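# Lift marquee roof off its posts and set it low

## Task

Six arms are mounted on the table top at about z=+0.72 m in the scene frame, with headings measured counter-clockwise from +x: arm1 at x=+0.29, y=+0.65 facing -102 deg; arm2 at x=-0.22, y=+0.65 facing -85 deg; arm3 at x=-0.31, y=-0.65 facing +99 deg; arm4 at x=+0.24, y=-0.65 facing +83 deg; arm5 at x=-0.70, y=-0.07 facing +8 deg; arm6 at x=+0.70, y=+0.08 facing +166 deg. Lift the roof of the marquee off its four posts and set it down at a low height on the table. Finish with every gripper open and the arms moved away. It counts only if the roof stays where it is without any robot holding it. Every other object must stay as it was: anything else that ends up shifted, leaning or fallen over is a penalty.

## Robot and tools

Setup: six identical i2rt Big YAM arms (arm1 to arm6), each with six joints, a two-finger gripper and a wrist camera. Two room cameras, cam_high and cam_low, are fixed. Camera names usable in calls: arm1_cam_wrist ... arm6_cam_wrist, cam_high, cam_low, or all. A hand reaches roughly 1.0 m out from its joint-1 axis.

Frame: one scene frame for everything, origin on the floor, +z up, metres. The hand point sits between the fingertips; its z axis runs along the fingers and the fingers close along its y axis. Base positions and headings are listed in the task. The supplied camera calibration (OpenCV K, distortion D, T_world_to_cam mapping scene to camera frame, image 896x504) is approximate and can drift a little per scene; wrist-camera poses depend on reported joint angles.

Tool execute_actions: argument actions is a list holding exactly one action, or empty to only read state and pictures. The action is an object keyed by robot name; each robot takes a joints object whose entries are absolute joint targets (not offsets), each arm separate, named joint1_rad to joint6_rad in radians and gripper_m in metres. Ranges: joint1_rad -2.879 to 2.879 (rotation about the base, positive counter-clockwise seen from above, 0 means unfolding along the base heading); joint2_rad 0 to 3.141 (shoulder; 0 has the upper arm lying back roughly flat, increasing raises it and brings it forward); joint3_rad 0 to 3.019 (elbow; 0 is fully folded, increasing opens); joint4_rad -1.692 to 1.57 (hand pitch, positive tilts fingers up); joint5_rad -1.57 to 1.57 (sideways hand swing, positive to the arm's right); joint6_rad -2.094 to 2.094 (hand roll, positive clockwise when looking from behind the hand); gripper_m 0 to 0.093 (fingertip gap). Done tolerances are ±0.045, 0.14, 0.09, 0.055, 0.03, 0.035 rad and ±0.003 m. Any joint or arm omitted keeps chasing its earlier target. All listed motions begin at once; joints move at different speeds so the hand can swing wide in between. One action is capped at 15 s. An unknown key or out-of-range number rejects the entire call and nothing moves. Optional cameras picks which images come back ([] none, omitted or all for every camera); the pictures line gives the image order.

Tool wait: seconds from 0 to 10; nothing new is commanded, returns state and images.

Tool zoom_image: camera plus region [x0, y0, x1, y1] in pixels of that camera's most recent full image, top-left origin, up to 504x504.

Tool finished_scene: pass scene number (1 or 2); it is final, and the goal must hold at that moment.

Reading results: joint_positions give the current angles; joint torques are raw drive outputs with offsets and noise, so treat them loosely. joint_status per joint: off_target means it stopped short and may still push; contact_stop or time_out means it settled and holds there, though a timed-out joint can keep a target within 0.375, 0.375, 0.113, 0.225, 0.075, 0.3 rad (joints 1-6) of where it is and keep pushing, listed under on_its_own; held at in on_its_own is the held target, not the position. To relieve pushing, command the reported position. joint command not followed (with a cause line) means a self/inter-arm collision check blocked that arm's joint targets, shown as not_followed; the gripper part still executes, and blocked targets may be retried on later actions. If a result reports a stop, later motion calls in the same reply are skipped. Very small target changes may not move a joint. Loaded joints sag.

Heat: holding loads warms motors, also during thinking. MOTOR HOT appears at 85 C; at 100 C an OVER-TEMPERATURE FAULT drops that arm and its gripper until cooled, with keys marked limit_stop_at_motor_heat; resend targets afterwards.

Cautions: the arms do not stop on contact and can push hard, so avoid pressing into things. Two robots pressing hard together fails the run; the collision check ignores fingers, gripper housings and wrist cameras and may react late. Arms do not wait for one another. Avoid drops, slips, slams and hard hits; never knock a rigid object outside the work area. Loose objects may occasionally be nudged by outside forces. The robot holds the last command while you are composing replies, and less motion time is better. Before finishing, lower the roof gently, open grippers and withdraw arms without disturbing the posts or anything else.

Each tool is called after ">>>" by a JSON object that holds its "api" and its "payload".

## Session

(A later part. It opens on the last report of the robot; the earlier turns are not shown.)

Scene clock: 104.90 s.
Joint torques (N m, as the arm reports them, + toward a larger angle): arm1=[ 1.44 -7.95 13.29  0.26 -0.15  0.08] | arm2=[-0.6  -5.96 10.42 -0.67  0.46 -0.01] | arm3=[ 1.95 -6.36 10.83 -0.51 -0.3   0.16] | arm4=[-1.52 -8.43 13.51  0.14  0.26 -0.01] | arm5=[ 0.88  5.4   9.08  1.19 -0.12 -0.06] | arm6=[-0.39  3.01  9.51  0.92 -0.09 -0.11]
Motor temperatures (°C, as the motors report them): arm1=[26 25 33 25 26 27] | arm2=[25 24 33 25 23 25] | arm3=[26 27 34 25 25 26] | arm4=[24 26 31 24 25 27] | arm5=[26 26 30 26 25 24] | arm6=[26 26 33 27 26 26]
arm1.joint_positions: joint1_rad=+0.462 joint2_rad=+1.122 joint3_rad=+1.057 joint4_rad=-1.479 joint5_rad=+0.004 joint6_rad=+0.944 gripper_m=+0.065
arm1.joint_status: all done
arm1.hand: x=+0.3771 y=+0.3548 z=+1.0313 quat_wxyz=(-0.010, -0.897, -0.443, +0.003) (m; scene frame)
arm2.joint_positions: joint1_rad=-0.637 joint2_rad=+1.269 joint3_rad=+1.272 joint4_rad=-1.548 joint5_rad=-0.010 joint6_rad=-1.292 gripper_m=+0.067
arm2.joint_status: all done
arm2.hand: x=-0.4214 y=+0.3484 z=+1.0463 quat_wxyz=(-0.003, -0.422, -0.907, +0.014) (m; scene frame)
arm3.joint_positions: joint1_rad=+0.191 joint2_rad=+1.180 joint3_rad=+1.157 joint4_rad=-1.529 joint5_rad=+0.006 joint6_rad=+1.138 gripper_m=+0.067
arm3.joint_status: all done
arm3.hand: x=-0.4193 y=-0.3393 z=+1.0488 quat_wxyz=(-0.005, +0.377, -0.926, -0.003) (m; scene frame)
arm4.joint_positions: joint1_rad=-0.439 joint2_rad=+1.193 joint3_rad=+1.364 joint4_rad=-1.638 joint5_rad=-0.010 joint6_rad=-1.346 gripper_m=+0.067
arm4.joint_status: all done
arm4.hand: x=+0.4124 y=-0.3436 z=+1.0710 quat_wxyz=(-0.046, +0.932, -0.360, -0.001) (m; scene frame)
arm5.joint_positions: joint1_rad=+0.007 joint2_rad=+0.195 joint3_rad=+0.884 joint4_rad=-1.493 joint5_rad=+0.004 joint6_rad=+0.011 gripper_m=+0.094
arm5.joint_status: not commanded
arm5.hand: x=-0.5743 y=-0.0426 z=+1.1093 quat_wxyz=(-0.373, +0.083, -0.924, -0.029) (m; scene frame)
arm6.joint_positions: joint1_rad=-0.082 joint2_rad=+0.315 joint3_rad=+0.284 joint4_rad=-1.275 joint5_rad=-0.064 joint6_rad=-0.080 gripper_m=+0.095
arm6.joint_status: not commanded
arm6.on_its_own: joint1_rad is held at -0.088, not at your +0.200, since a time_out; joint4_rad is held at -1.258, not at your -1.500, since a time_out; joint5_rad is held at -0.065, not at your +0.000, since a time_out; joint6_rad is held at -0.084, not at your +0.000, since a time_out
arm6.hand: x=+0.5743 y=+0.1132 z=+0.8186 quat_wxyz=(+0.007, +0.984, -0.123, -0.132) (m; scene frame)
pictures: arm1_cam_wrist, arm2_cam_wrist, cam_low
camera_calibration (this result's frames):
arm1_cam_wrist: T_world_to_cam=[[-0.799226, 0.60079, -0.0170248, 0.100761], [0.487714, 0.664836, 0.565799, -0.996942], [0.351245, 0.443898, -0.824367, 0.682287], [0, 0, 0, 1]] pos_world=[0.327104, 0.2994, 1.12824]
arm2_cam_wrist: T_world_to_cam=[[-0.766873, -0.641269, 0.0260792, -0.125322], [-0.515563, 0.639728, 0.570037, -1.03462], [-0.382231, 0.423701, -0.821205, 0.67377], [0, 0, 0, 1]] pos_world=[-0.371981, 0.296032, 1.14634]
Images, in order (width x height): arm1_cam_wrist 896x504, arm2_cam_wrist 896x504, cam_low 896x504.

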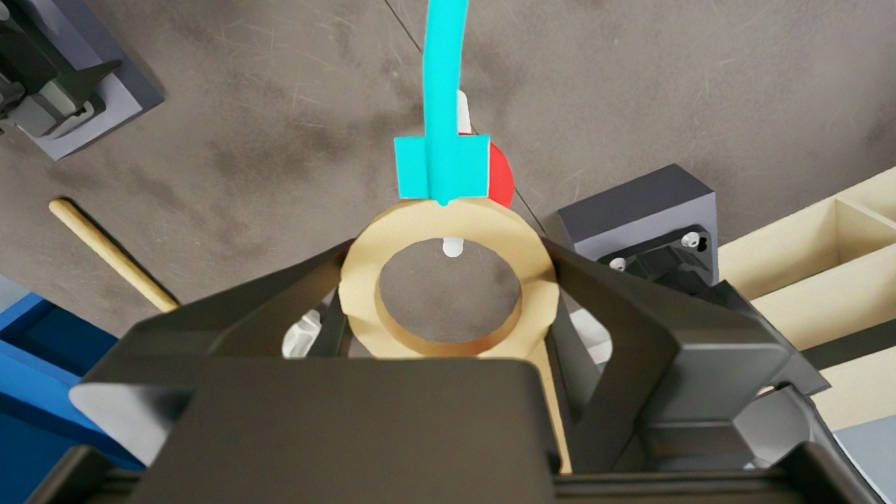

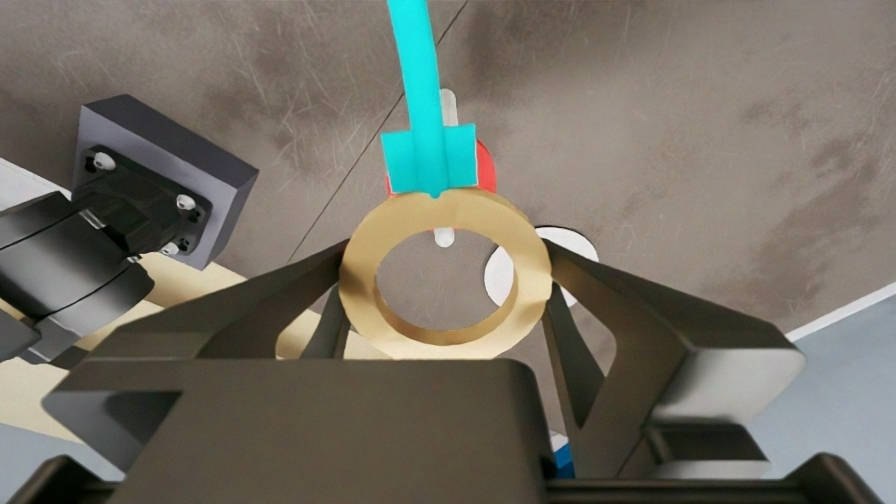

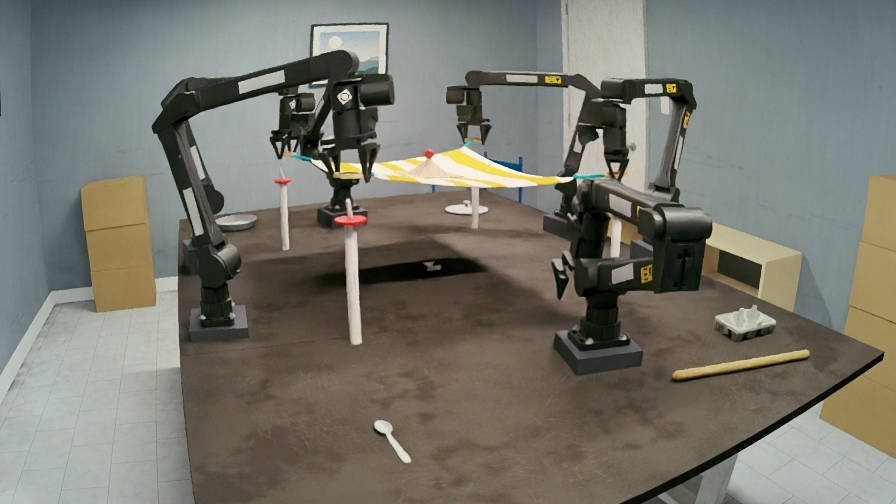

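>>> {"api": "execute_actions", "payload": {"actions": [{"arm1":{"joints":{"joint1_rad":-0.02,"joint6_rad":0.7}},"arm2":{"joints":{"joint1_rad":-0.18,"joint6_rad":-0.8}},"arm3":{"joints":{"joint1_rad":-0.27,"joint6_rad":0.8}},"arm4":{"joints":{"joint1_rad":0.02,"joint6_rad":-0.8}}}], "cameras": ["cam_high"]}}

>>> {"api": "execute_actions", "payload": {"actions": [{"arm1":{"joints":{"joint2_rad":1.47,"joint3_rad":0.6,"joint4_rad":-0.62}},"arm2":{"joints":{"joint2_rad":1.41,"joint3_rad":0.625,"joint4_rad":-0.7}},"arm3":{"joints":{"joint2_rad":1.465,"joint3_rad":0.61,"joint4_rad":-0.62}},"arm4":{"joints":{"joint2_rad":1.28,"joint3_rad":0.68,"joint4_rad":-0.89}}}], "cameras": ["cam_high","cam_low","arm1_cam_wrist","arm2_cam_wrist"]}}

Scene clock: 121.20 s.
Joint torques (N m, as the arm reports them, + toward a larger angle): arm1=[-0.57 -7.82 13.28  0.33 -0.08 -0.05] | arm2=[ 1.08 -5.96 10.5  -0.63  0.08  0.2 ] | arm3=[ 1.18 -6.56 10.95 -0.43 -0.06 -0.11] | arm4=[ 0.94 -8.16 13.52  0.16 -0.01  0.14] | arm5=[ 0.85  5.43  9.07  1.19 -0.11 -0.05] | arm6=[-1.31  3.4   9.66  1.15 -0.06 -0.05]
Motor temperatures (°C, as the motors report them): arm1=[26 25 34 25 26 27] | arm2=[25 24 34 25 23 25] | arm3=[26 27 35 25 25 26] | arm4=[24 26 32 24 25 27] | arm5=[26 26 30 26 25 24] | arm6=[26 26 33 27 26 26]
arm1.joint_positions: joint1_rad=-0.013 joint2_rad=+1.122 joint3_rad=+1.057 joint4_rad=-1.481 joint5_rad=+0.001 joint6_rad=+0.709 gripper_m=+0.065
arm1.joint_status: all done
arm1.hand: x=+0.2336 y=+0.3479 z=+1.0314 quat_wxyz=(-0.008, -0.943, -0.332, +0.007) (m; scene frame)
arm2.joint_positions: joint1_rad=-0.179 joint2_rad=+1.269 joint3_rad=+1.272 joint4_rad=-1.548 joint5_rad=-0.002 joint6_rad=-0.816 gripper_m=+0.067
arm2.joint_status: all done
arm2.hand: x=-0.2689 y=+0.2907 z=+1.0464 quat_wxyz=(-0.005, -0.430, -0.903, +0.012) (m; scene frame)
arm3.joint_positions: joint1_rad=-0.271 joint2_rad=+1.180 joint3_rad=+1.157 joint4_rad=-1.529 joint5_rad=+0.001 joint6_rad=+0.812 gripper_m=+0.067
arm3.joint_status: all done
arm3.hand: x=-0.2715 y=-0.3235 z=+1.0496 quat_wxyz=(-0.006, +0.313, -0.950, -0.003) (m; scene frame)
arm4.joint_positions: joint1_rad=+0.018 joint2_rad=+1.193 joint3_rad=+1.364 joint4_rad=-1.638 joint5_rad=-0.003 joint6_rad=-0.808 gripper_m=+0.067
arm4.joint_status: all done
arm4.hand: x=+0.2626 y=-0.3002 z=+1.0721 quat_wxyz=(-0.042, +0.916, -0.398, -0.022) (m; scene frame)
arm5.joint_positions: joint1_rad=+0.007 joint2_rad=+0.195 joint3_rad=+0.884 joint4_rad=-1.493 joint5_rad=+0.004 joint6_rad=+0.011 gripper_m=+0.094
arm5.joint_status: not commanded
arm5.hand: x=-0.5743 y=-0.0426 z=+1.1093 quat_wxyz=(-0.373, +0.083, -0.924, -0.029) (m; scene frame)
arm6.joint_positions: joint1_rad=-0.082 joint2_rad=+0.315 joint3_rad=+0.284 joint4_rad=-1.275 joint5_rad=-0.064 joint6_rad=-0.080 gripper_m=+0.095
arm6.joint_status: not commanded
arm6.on_its_own: joint1_rad is held at -0.088, not at your +0.200, since a time_out; joint4_rad is held at -1.258, not at your -1.500, since a time_out; joint5_rad is held at -0.065, not at your +0.000, since a time_out; joint6_rad is held at -0.084, not at your +0.000, since a time_out
arm6.hand: x=+0.5743 y=+0.1132 z=+0.8186 quat_wxyz=(+0.007, +0.984, -0.123, -0.132) (m; scene frame)
pictures: cam_high
Images, in order (width x height): cam_high 896x504.

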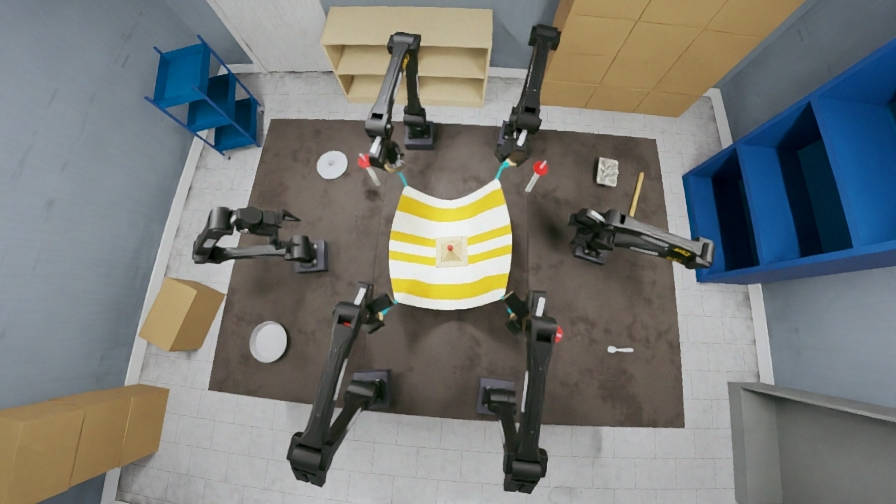

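Scene clock: 122.70 s.
Joint torques (N m, as the arm reports them, + toward a larger angle): arm1=[ -0.54 -10.89   7.13   1.08  -0.08  -0.05] | arm2=[ 1.1  -5.88  5.2   0.5   0.07  0.18] | arm3=[ 1.02 -9.73  5.1   1.1  -0.07 -0.08] | arm4=[ 0.96 -7.62  8.4   1.25 -0.03  0.11] | arm5=[ 0.9   5.39  9.08  1.17 -0.12 -0.05] | arm6=[-0.54  3.02  9.39  1.22 -0.14 -0.08]
Motor temperatures (°C, as the motors report them): arm1=[26 26 33 25 26 27] | arm2=[25 24 34 25 23 25] | arm3=[26 27 34 25 25 26] | arm4=[24 26 32 24 25 27] | arm5=[26 26 30 26 25 24] | arm6=[26 26 33 27 26 26]
arm1.joint_positions: joint1_rad=-0.013 joint2_rad=+1.479 joint3_rad=+0.598 joint4_rad=-0.630 joint5_rad=+0.001 joint6_rad=+0.708 gripper_m=+0.065
arm1.joint_status: all done
arm1.hand: x=+0.2320 y=+0.3429 z=+0.7742 quat_wxyz=(-0.023, -0.943, -0.333, +0.015) (m; scene frame)
arm2.joint_positions: joint1_rad=-0.179 joint2_rad=+1.425 joint3_rad=+0.620 joint4_rad=-0.714 joint5_rad=-0.002 joint6_rad=-0.812 gripper_m=+0.067
arm2.joint_status: all done
arm2.hand: x=-0.2619 y=+0.3414 z=+0.7726 quat_wxyz=(-0.009, -0.432, -0.902, +0.024) (m; scene frame)
arm3.joint_positions: joint1_rad=-0.271 joint2_rad=+1.488 joint3_rad=+0.611 joint4_rad=-0.636 joint5_rad=+0.001 joint6_rad=+0.811 gripper_m=+0.067
arm3.joint_status: all done
arm3.hand: x=-0.2710 y=-0.3362 z=+0.7724 quat_wxyz=(-0.014, +0.314, -0.949, -0.021) (m; scene frame)
arm4.joint_positions: joint1_rad=+0.018 joint2_rad=+1.278 joint3_rad=+0.680 joint4_rad=-0.905 joint5_rad=-0.003 joint6_rad=-0.806 gripper_m=+0.067
arm4.joint_status: all done
arm4.hand: x=+0.2578 y=-0.3401 z=+0.7969 quat_wxyz=(-0.025, +0.917, -0.399, -0.016) (m; scene frame)
arm5.joint_positions: joint1_rad=+0.007 joint2_rad=+0.195 joint3_rad=+0.884 joint4_rad=-1.493 joint5_rad=+0.004 joint6_rad=+0.011 gripper_m=+0.094
arm5.joint_status: not commanded
arm5.hand: x=-0.5743 y=-0.0426 z=+1.1093 quat_wxyz=(-0.373, +0.083, -0.924, -0.029) (m; scene frame)
arm6.joint_positions: joint1_rad=-0.082 joint2_rad=+0.315 joint3_rad=+0.284 joint4_rad=-1.275 joint5_rad=-0.064 joint6_rad=-0.080 gripper_m=+0.095
arm6.joint_status: not commanded
arm6.on_its_own: joint1_rad is held at -0.088, not at your +0.200, since a time_out; joint4_rad is held at -1.258, not at your -1.500, since a time_out; joint5_rad is held at -0.065, not at your +0.000, since a time_out; joint6_rad is held at -0.084, not at your +0.000, since a time_out
arm6.hand: x=+0.5743 y=+0.1132 z=+0.8186 quat_wxyz=(+0.007, +0.984, -0.123, -0.132) (m; scene frame)
pictures: arm1_cam_wrist, arm2_cam_wrist, cam_high, cam_low
camera_calibration (this result's frames):
arm1_cam_wrist: T_world_to_cam=[[-0.635018, 0.771747, -0.0340387, -0.0960111], [0.637346, 0.548308, 0.541432, -0.748722], [0.436512, 0.322124, -0.840055, 0.560689], [0, 0, 0, 1]] pos_world=[0.171478, 0.304015, 0.873123]
arm2_cam_wrist: T_world_to_cam=[[-0.781175, -0.623084, 0.039141, -0.0204215], [-0.502373, 0.664583, 0.553128, -0.783814], [-0.370658, 0.412426, -0.832176, 0.528248], [0, 0, 0, 1]] pos_world=[-0.213921, 0.290322, 0.873944]
Images, in order (width x height): arm1_cam_wrist 896x504, arm2_cam_wrist 896x504, cam_high 896x504, cam_low 896x504.

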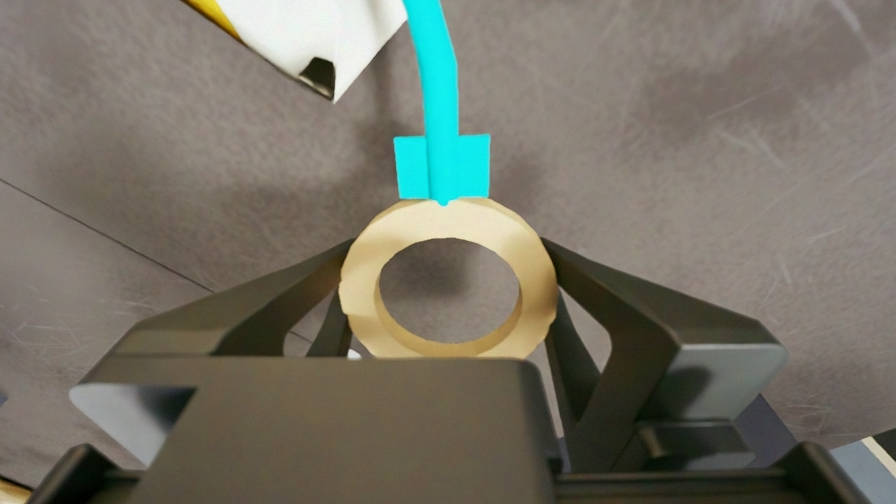

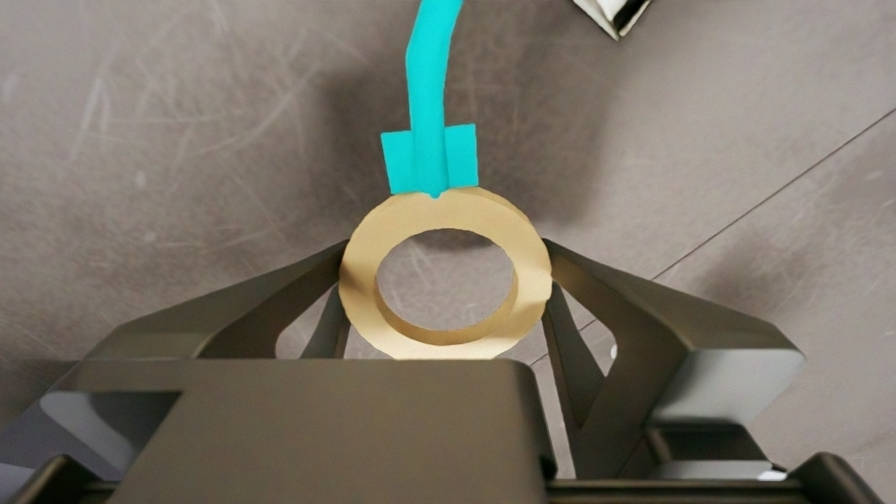

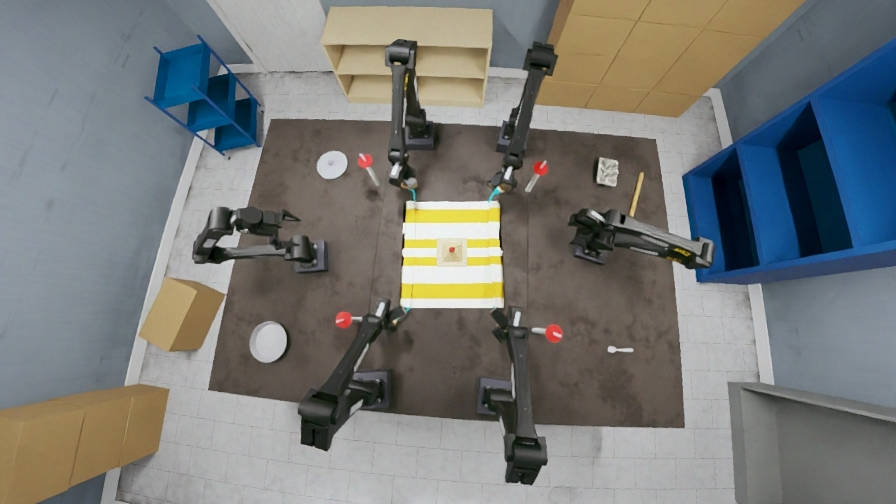

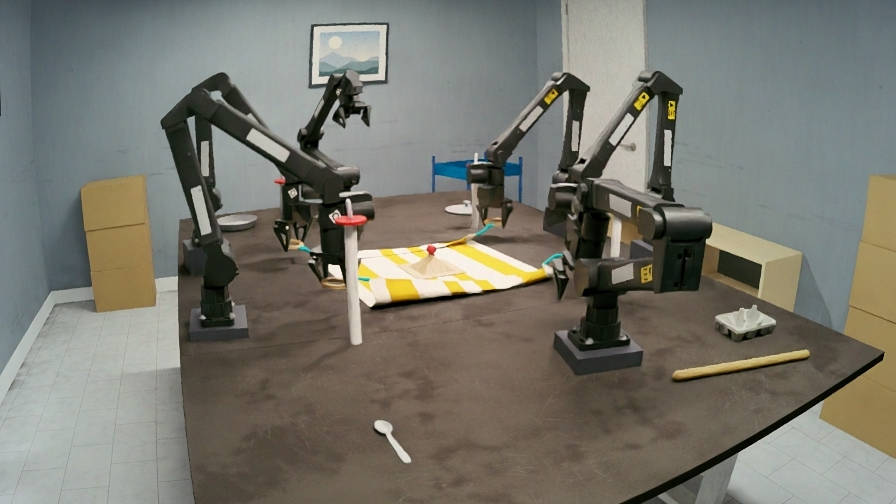

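>>> {"api": "execute_actions", "payload": {"actions": [{"arm1":{"joints":{"joint1_rad":0.06,"joint2_rad":1.65,"joint4_rad":-0.48,"joint6_rad":0.4}},"arm2":{"joints":{"joint1_rad":-0.28,"joint2_rad":1.57,"joint4_rad":-0.58,"joint6_rad":-0.6}},"arm3":{"joints":{"joint1_rad":-0.18,"joint2_rad":1.61,"joint4_rad":-0.51,"joint6_rad":0.5}},"arm4":{"joints":{"joint1_rad":-0.1,"joint2_rad":1.45,"joint4_rad":-0.78,"joint6_rad":-0.7}}}], "cameras": ["cam_high","cam_low"]}}

>>> {"api": "zoom_image", "payload": {"camera": "cam_low", "region": [250, 160, 650, 360]}}

Scene clock: 128.73 s.
Joint torques (N m, as the arm reports them, + toward a larger angle): arm1=[  0.45 -10.09   5.7    1.23  -0.11  -0.13] | arm2=[ 1.22 -4.97  4.2   0.73  0.06  0.32] | arm3=[ 0.81 -8.76  4.46  1.21 -0.08 -0.1 ] | arm4=[  0.73 -10.02   7.15   1.18  -0.08   0.13] | arm5=[ 0.87  5.45  9.08  1.2  -0.11 -0.05] | arm6=[-0.65  3.06  9.56  0.95 -0.03 -0.09]
Motor temperatures (°C, as the motors report them): arm1=[26 26 32 25 26 27] | arm2=[25 24 33 25 23 25] | arm3=[26 27 33 25 25 26] | arm4=[24 26 31 24 25 27] | arm5=[26 26 30 26 25 24] | arm6=[26 26 34 27 26 26]
arm1.joint_positions: joint1_rad=+0.055 joint2_rad=+1.637 joint3_rad=+0.600 joint4_rad=-0.494 joint5_rad=+0.001 joint6_rad=+0.417 gripper_m=+0.065
arm1.joint_status: all done
arm1.hand: x=+0.2522 y=+0.3339 z=+0.7299 quat_wxyz=(-0.013, -0.868, -0.496, +0.011) (m; scene frame)
arm2.joint_positions: joint1_rad=-0.281 joint2_rad=+1.562 joint3_rad=+0.624 joint4_rad=-0.600 joint5_rad=-0.001 joint6_rad=-0.625 gripper_m=+0.067
arm2.joint_status: all done
arm2.hand: x=-0.2951 y=+0.3387 z=+0.7344 quat_wxyz=(-0.006, -0.557, -0.830, +0.015) (m; scene frame)
arm3.joint_positions: joint1_rad=-0.178 joint2_rad=+1.606 joint3_rad=+0.608 joint4_rad=-0.526 joint5_rad=+0.001 joint6_rad=+0.514 gripper_m=+0.067
arm3.joint_status: all done
arm3.hand: x=-0.2999 y=-0.3295 z=+0.7377 quat_wxyz=(-0.013, +0.492, -0.870, -0.014) (m; scene frame)
arm4.joint_positions: joint1_rad=-0.100 joint2_rad=+1.453 joint3_rad=+0.680 joint4_rad=-0.796 joint5_rad=-0.002 joint6_rad=-0.708 gripper_m=+0.067
arm4.joint_status: all done
arm4.hand: x=+0.2952 y=-0.3359 z=+0.7461 quat_wxyz=(+0.006, +0.869, -0.495, -0.003) (m; scene frame)
arm5.joint_positions: joint1_rad=+0.007 joint2_rad=+0.195 joint3_rad=+0.884 joint4_rad=-1.493 joint5_rad=+0.004 joint6_rad=+0.011 gripper_m=+0.094
arm5.joint_status: not commanded
arm5.hand: x=-0.5743 y=-0.0426 z=+1.1093 quat_wxyz=(-0.373, +0.083, -0.924, -0.029) (m; scene frame)
arm6.joint_positions: joint1_rad=-0.082 joint2_rad=+0.315 joint3_rad=+0.284 joint4_rad=-1.275 joint5_rad=-0.064 joint6_rad=-0.080 gripper_m=+0.095
arm6.joint_status: not commanded
arm6.on_its_own: joint1_rad is held at -0.088, not at your +0.200, since a time_out; joint4_rad is held at -1.258, not at your -1.500, since a time_out; joint5_rad is held at -0.065, not at your +0.000, since a time_out; joint6_rad is held at -0.084, not at your +0.000, since a time_out
arm6.hand: x=+0.5743 y=+0.1132 z=+0.8186 quat_wxyz=(+0.007, +0.984, -0.123, -0.132) (m; scene frame)
pictures: cam_high, cam_low
Images, in order (width x height): cam_high 896x504, cam_low 896x504.

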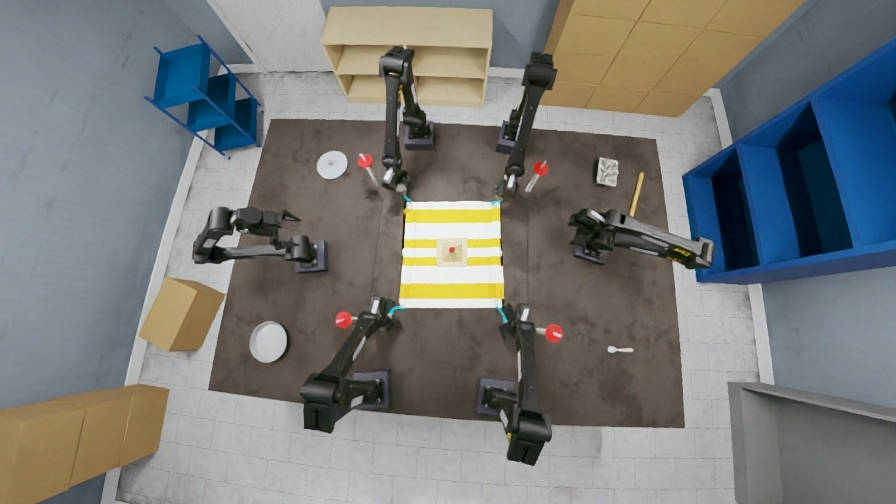

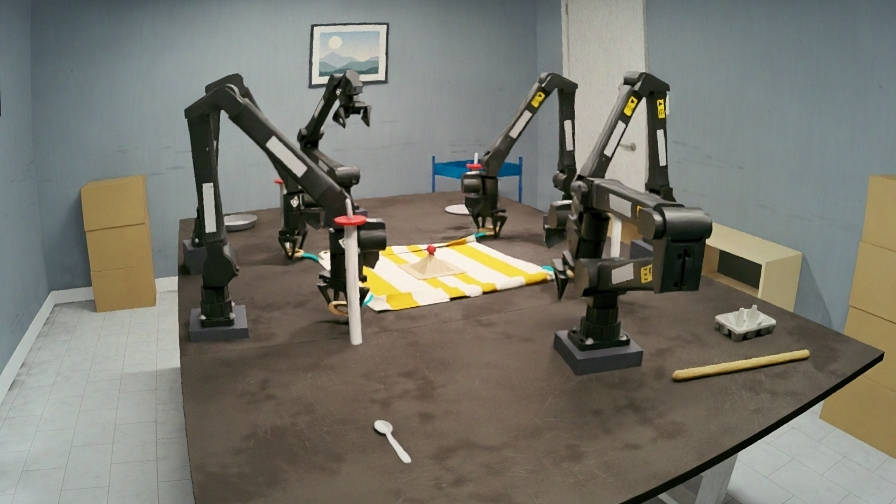

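Region (250, 160, 650, 360) of cam_low's 896x504 image, scaled by 1.260, with more detail than that image has.

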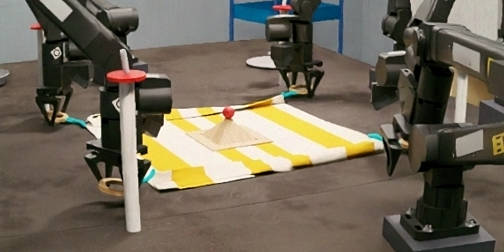

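>>> {"api": "execute_actions", "payload": {"actions": [{"arm1":{"joints":{"joint2_rad":1.68,"gripper_m":0.088}},"arm2":{"joints":{"joint2_rad":1.6,"gripper_m":0.088}},"arm3":{"joints":{"joint2_rad":1.64,"gripper_m":0.088}},"arm4":{"joints":{"joint2_rad":1.47,"gripper_m":0.088}}}], "cameras": []}}

>>> {"api": "execute_actions", "payload": {"actions": [{"arm1":{"joints":{"joint1_rad":0,"joint2_rad":0.7,"joint4_rad":-1.3}},"arm2":{"joints":{"joint1_rad":-0.22,"joint2_rad":0.7,"joint4_rad":-1.3}},"arm3":{"joints":{"joint1_rad":-0.24,"joint2_rad":0.7,"joint4_rad":-1.3}},"arm4":{"joints":{"joint1_rad":-0.04,"joint2_rad":0.7,"joint4_rad":-1.4}}}], "cameras": ["cam_high","cam_low"]}}

Scene clock: 136.37 s.
Joint torques (N m, as the arm reports them, + toward a larger angle): arm1=[ 0.43 -7.59  5.69  1.11 -0.06 -0.09] | arm2=[ 1.22 -2.66  4.14  0.51 -0.01  0.26] | arm3=[ 0.71 -6.38  4.33  1.24 -0.07 -0.11] | arm4=[ 0.76 -8.22  7.19  1.15 -0.07  0.12] | arm5=[ 0.9   5.37  9.08  1.18 -0.12 -0.06] | arm6=[-1.08  3.03  9.62  0.98 -0.05 -0.07]
Motor temperatures (°C, as the motors report them): arm1=[26 26 31 25 26 27] | arm2=[25 24 32 25 23 25] | arm3=[26 27 32 25 25 26] | arm4=[24 26 30 24 25 27] | arm5=[26 26 30 26 25 24] | arm6=[26 26 34 27 26 26]
arm1.joint_positions: joint1_rad=+0.055 joint2_rad=+1.637 joint3_rad=+0.601 joint4_rad=-0.491 joint5_rad=+0.000 joint6_rad=+0.413 gripper_m=+0.088
arm1.joint_status: all done
arm1.hand: x=+0.2523 y=+0.3326 z=+0.7300 quat_wxyz=(-0.015, -0.867, -0.497, +0.012) (m; scene frame)
arm2.joint_positions: joint1_rad=-0.281 joint2_rad=+1.563 joint3_rad=+0.625 joint4_rad=-0.594 joint5_rad=+0.000 joint6_rad=-0.620 gripper_m=+0.088
arm2.joint_status: all done
arm2.hand: x=-0.2958 y=+0.3369 z=+0.7345 quat_wxyz=(-0.007, -0.559, -0.829, +0.018) (m; scene frame)
arm3.joint_positions: joint1_rad=-0.178 joint2_rad=+1.610 joint3_rad=+0.608 joint4_rad=-0.526 joint5_rad=+0.001 joint6_rad=+0.513 gripper_m=+0.088
arm3.joint_status: all done
arm3.hand: x=-0.2998 y=-0.3301 z=+0.7367 quat_wxyz=(-0.012, +0.492, -0.870, -0.013) (m; scene frame)
arm4.joint_positions: joint1_rad=-0.100 joint2_rad=+1.453 joint3_rad=+0.680 joint4_rad=-0.796 joint5_rad=-0.002 joint6_rad=-0.707 gripper_m=+0.088
arm4.joint_status: all done
arm4.hand: x=+0.2952 y=-0.3359 z=+0.7461 quat_wxyz=(+0.006, +0.869, -0.495, -0.003) (m; scene frame)
arm5.joint_positions: joint1_rad=+0.007 joint2_rad=+0.195 joint3_rad=+0.884 joint4_rad=-1.493 joint5_rad=+0.004 joint6_rad=+0.011 gripper_m=+0.094
arm5.joint_status: not commanded
arm5.hand: x=-0.5743 y=-0.0426 z=+1.1093 quat_wxyz=(-0.373, +0.083, -0.924, -0.029) (m; scene frame)
arm6.joint_positions: joint1_rad=-0.082 joint2_rad=+0.315 joint3_rad=+0.284 joint4_rad=-1.275 joint5_rad=-0.064 joint6_rad=-0.080 gripper_m=+0.095
arm6.joint_status: not commanded
arm6.on_its_own: joint1_rad is held at -0.088, not at your +0.200, since a time_out; joint4_rad is held at -1.258, not at your -1.500, since a time_out; joint5_rad is held at -0.065, not at your +0.000, since a time_out; joint6_rad is held at -0.084, not at your +0.000, since a time_out
arm6.hand: x=+0.5743 y=+0.1132 z=+0.8186 quat_wxyz=(+0.007, +0.984, -0.123, -0.132) (m; scene frame)
pictures: none
No camera images: the call's "cameras" was empty. Leave "cameras" out to get every camera's image.

Scene clock: 137.83 s.
Joint torques (N m, as the arm reports them, + toward a larger angle): arm1=[-0.54 -2.42 10.59  0.68 -0.06 -0.06] | arm2=[ 1.31  1.88  7.78 -0.16 -0.02  0.22] | arm3=[ 1.04 -1.17  8.35  0.04  0.01 -0.12] | arm4=[ 1.08  0.09 10.4   0.41 -0.07  0.12] | arm5=[ 0.94  5.42  9.07  1.18 -0.12 -0.05] | arm6=[-0.62  3.04  9.58  1.02 -0.05 -0.04]
Motor temperatures (°C, as the motors report them): arm1=[26 26 31 25 26 27] | arm2=[25 24 32 25 23 25] | arm3=[26 27 32 25 25 26] | arm4=[24 26 30 24 25 27] | arm5=[26 26 30 26 25 24] | arm6=[26 26 34 27 26 26]
arm1.joint_positions: joint1_rad=+0.007 joint2_rad=+0.699 joint3_rad=+0.601 joint4_rad=-1.292 joint5_rad=+0.000 joint6_rad=+0.410 gripper_m=+0.088
arm1.joint_status: all done
arm1.hand: x=+0.2571 y=+0.4520 z=+0.9479 quat_wxyz=(-0.068, -0.875, -0.476, +0.055) (m; scene frame)
arm2.joint_positions: joint1_rad=-0.222 joint2_rad=+0.698 joint3_rad=+0.621 joint4_rad=-1.290 joint5_rad=+0.001 joint6_rad=-0.615 gripper_m=+0.088
arm2.joint_status: all done
arm2.hand: x=-0.2570 y=+0.4472 z=+0.9345 quat_wxyz=(-0.038, -0.534, -0.839, +0.094) (m; scene frame)
arm3.joint_positions: joint1_rad=-0.240 joint2_rad=+0.705 joint3_rad=+0.607 joint4_rad=-1.286 joint5_rad=-0.002 joint6_rad=+0.512 gripper_m=+0.088
arm3.joint_status: all done
arm3.hand: x=-0.2924 y=-0.4462 z=+0.9477 quat_wxyz=(-0.051, +0.464, -0.881, -0.073) (m; scene frame)
arm4.joint_positions: joint1_rad=-0.044 joint2_rad=+0.699 joint3_rad=+0.680 joint4_rad=-1.385 joint5_rad=-0.002 joint6_rad=-0.707 gripper_m=+0.088
arm4.joint_status: all done
arm4.hand: x=+0.2652 y=-0.4513 z=+0.9222 quat_wxyz=(-0.071, +0.879, -0.470, -0.033) (m; scene frame)
arm5.joint_positions: joint1_rad=+0.007 joint2_rad=+0.195 joint3_rad=+0.884 joint4_rad=-1.493 joint5_rad=+0.004 joint6_rad=+0.011 gripper_m=+0.094
arm5.joint_status: not commanded
arm5.hand: x=-0.5743 y=-0.0426 z=+1.1093 quat_wxyz=(-0.373, +0.083, -0.924, -0.029) (m; scene frame)
arm6.joint_positions: joint1_rad=-0.082 joint2_rad=+0.315 joint3_rad=+0.284 joint4_rad=-1.275 joint5_rad=-0.064 joint6_rad=-0.080 gripper_m=+0.095
arm6.joint_status: not commanded
arm6.on_its_own: joint1_rad is held at -0.088, not at your +0.200, since a time_out; joint4_rad is held at -1.258, not at your -1.500, since a time_out; joint5_rad is held at -0.065, not at your +0.000, since a time_out; joint6_rad is held at -0.084, not at your +0.000, since a time_out
arm6.hand: x=+0.5743 y=+0.1132 z=+0.8186 quat_wxyz=(+0.007, +0.984, -0.123, -0.132) (m; scene frame)
pictures: cam_high, cam_low
Images, in order (width x height): cam_high 896x504, cam_low 896x504.

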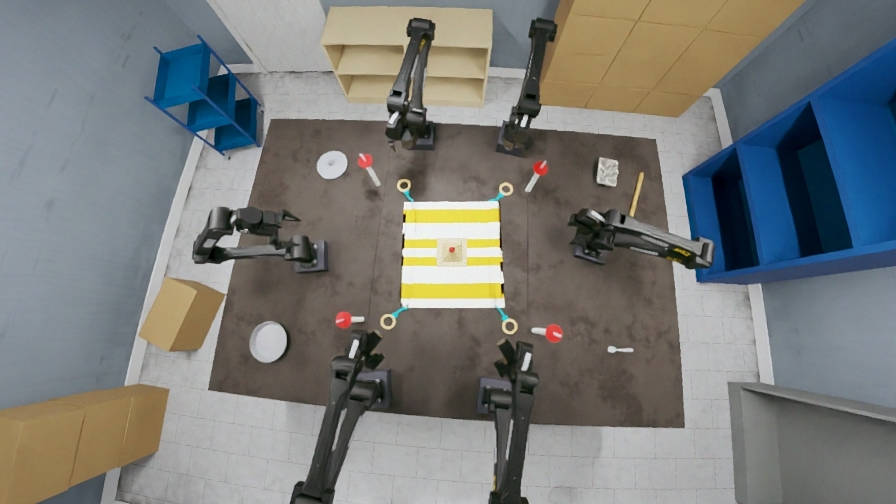

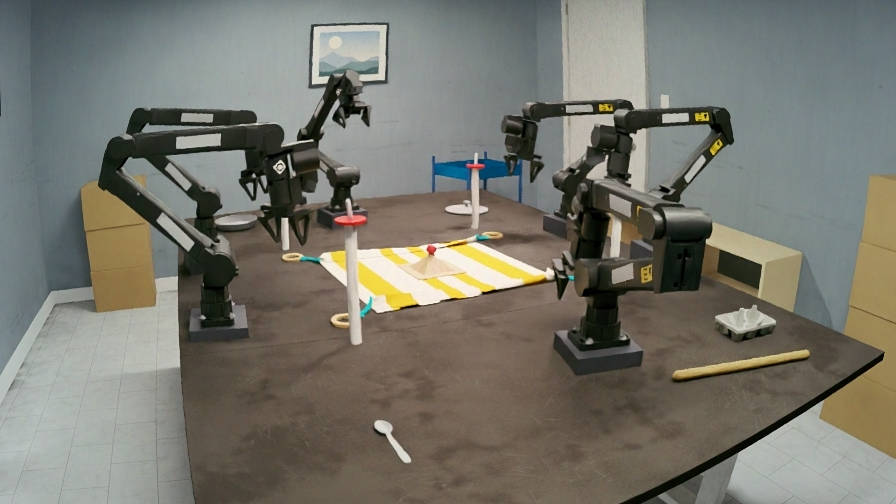

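>>> {"api": "finished_scene", "payload": {"scene": 1}}

The scene is finished: the task was done.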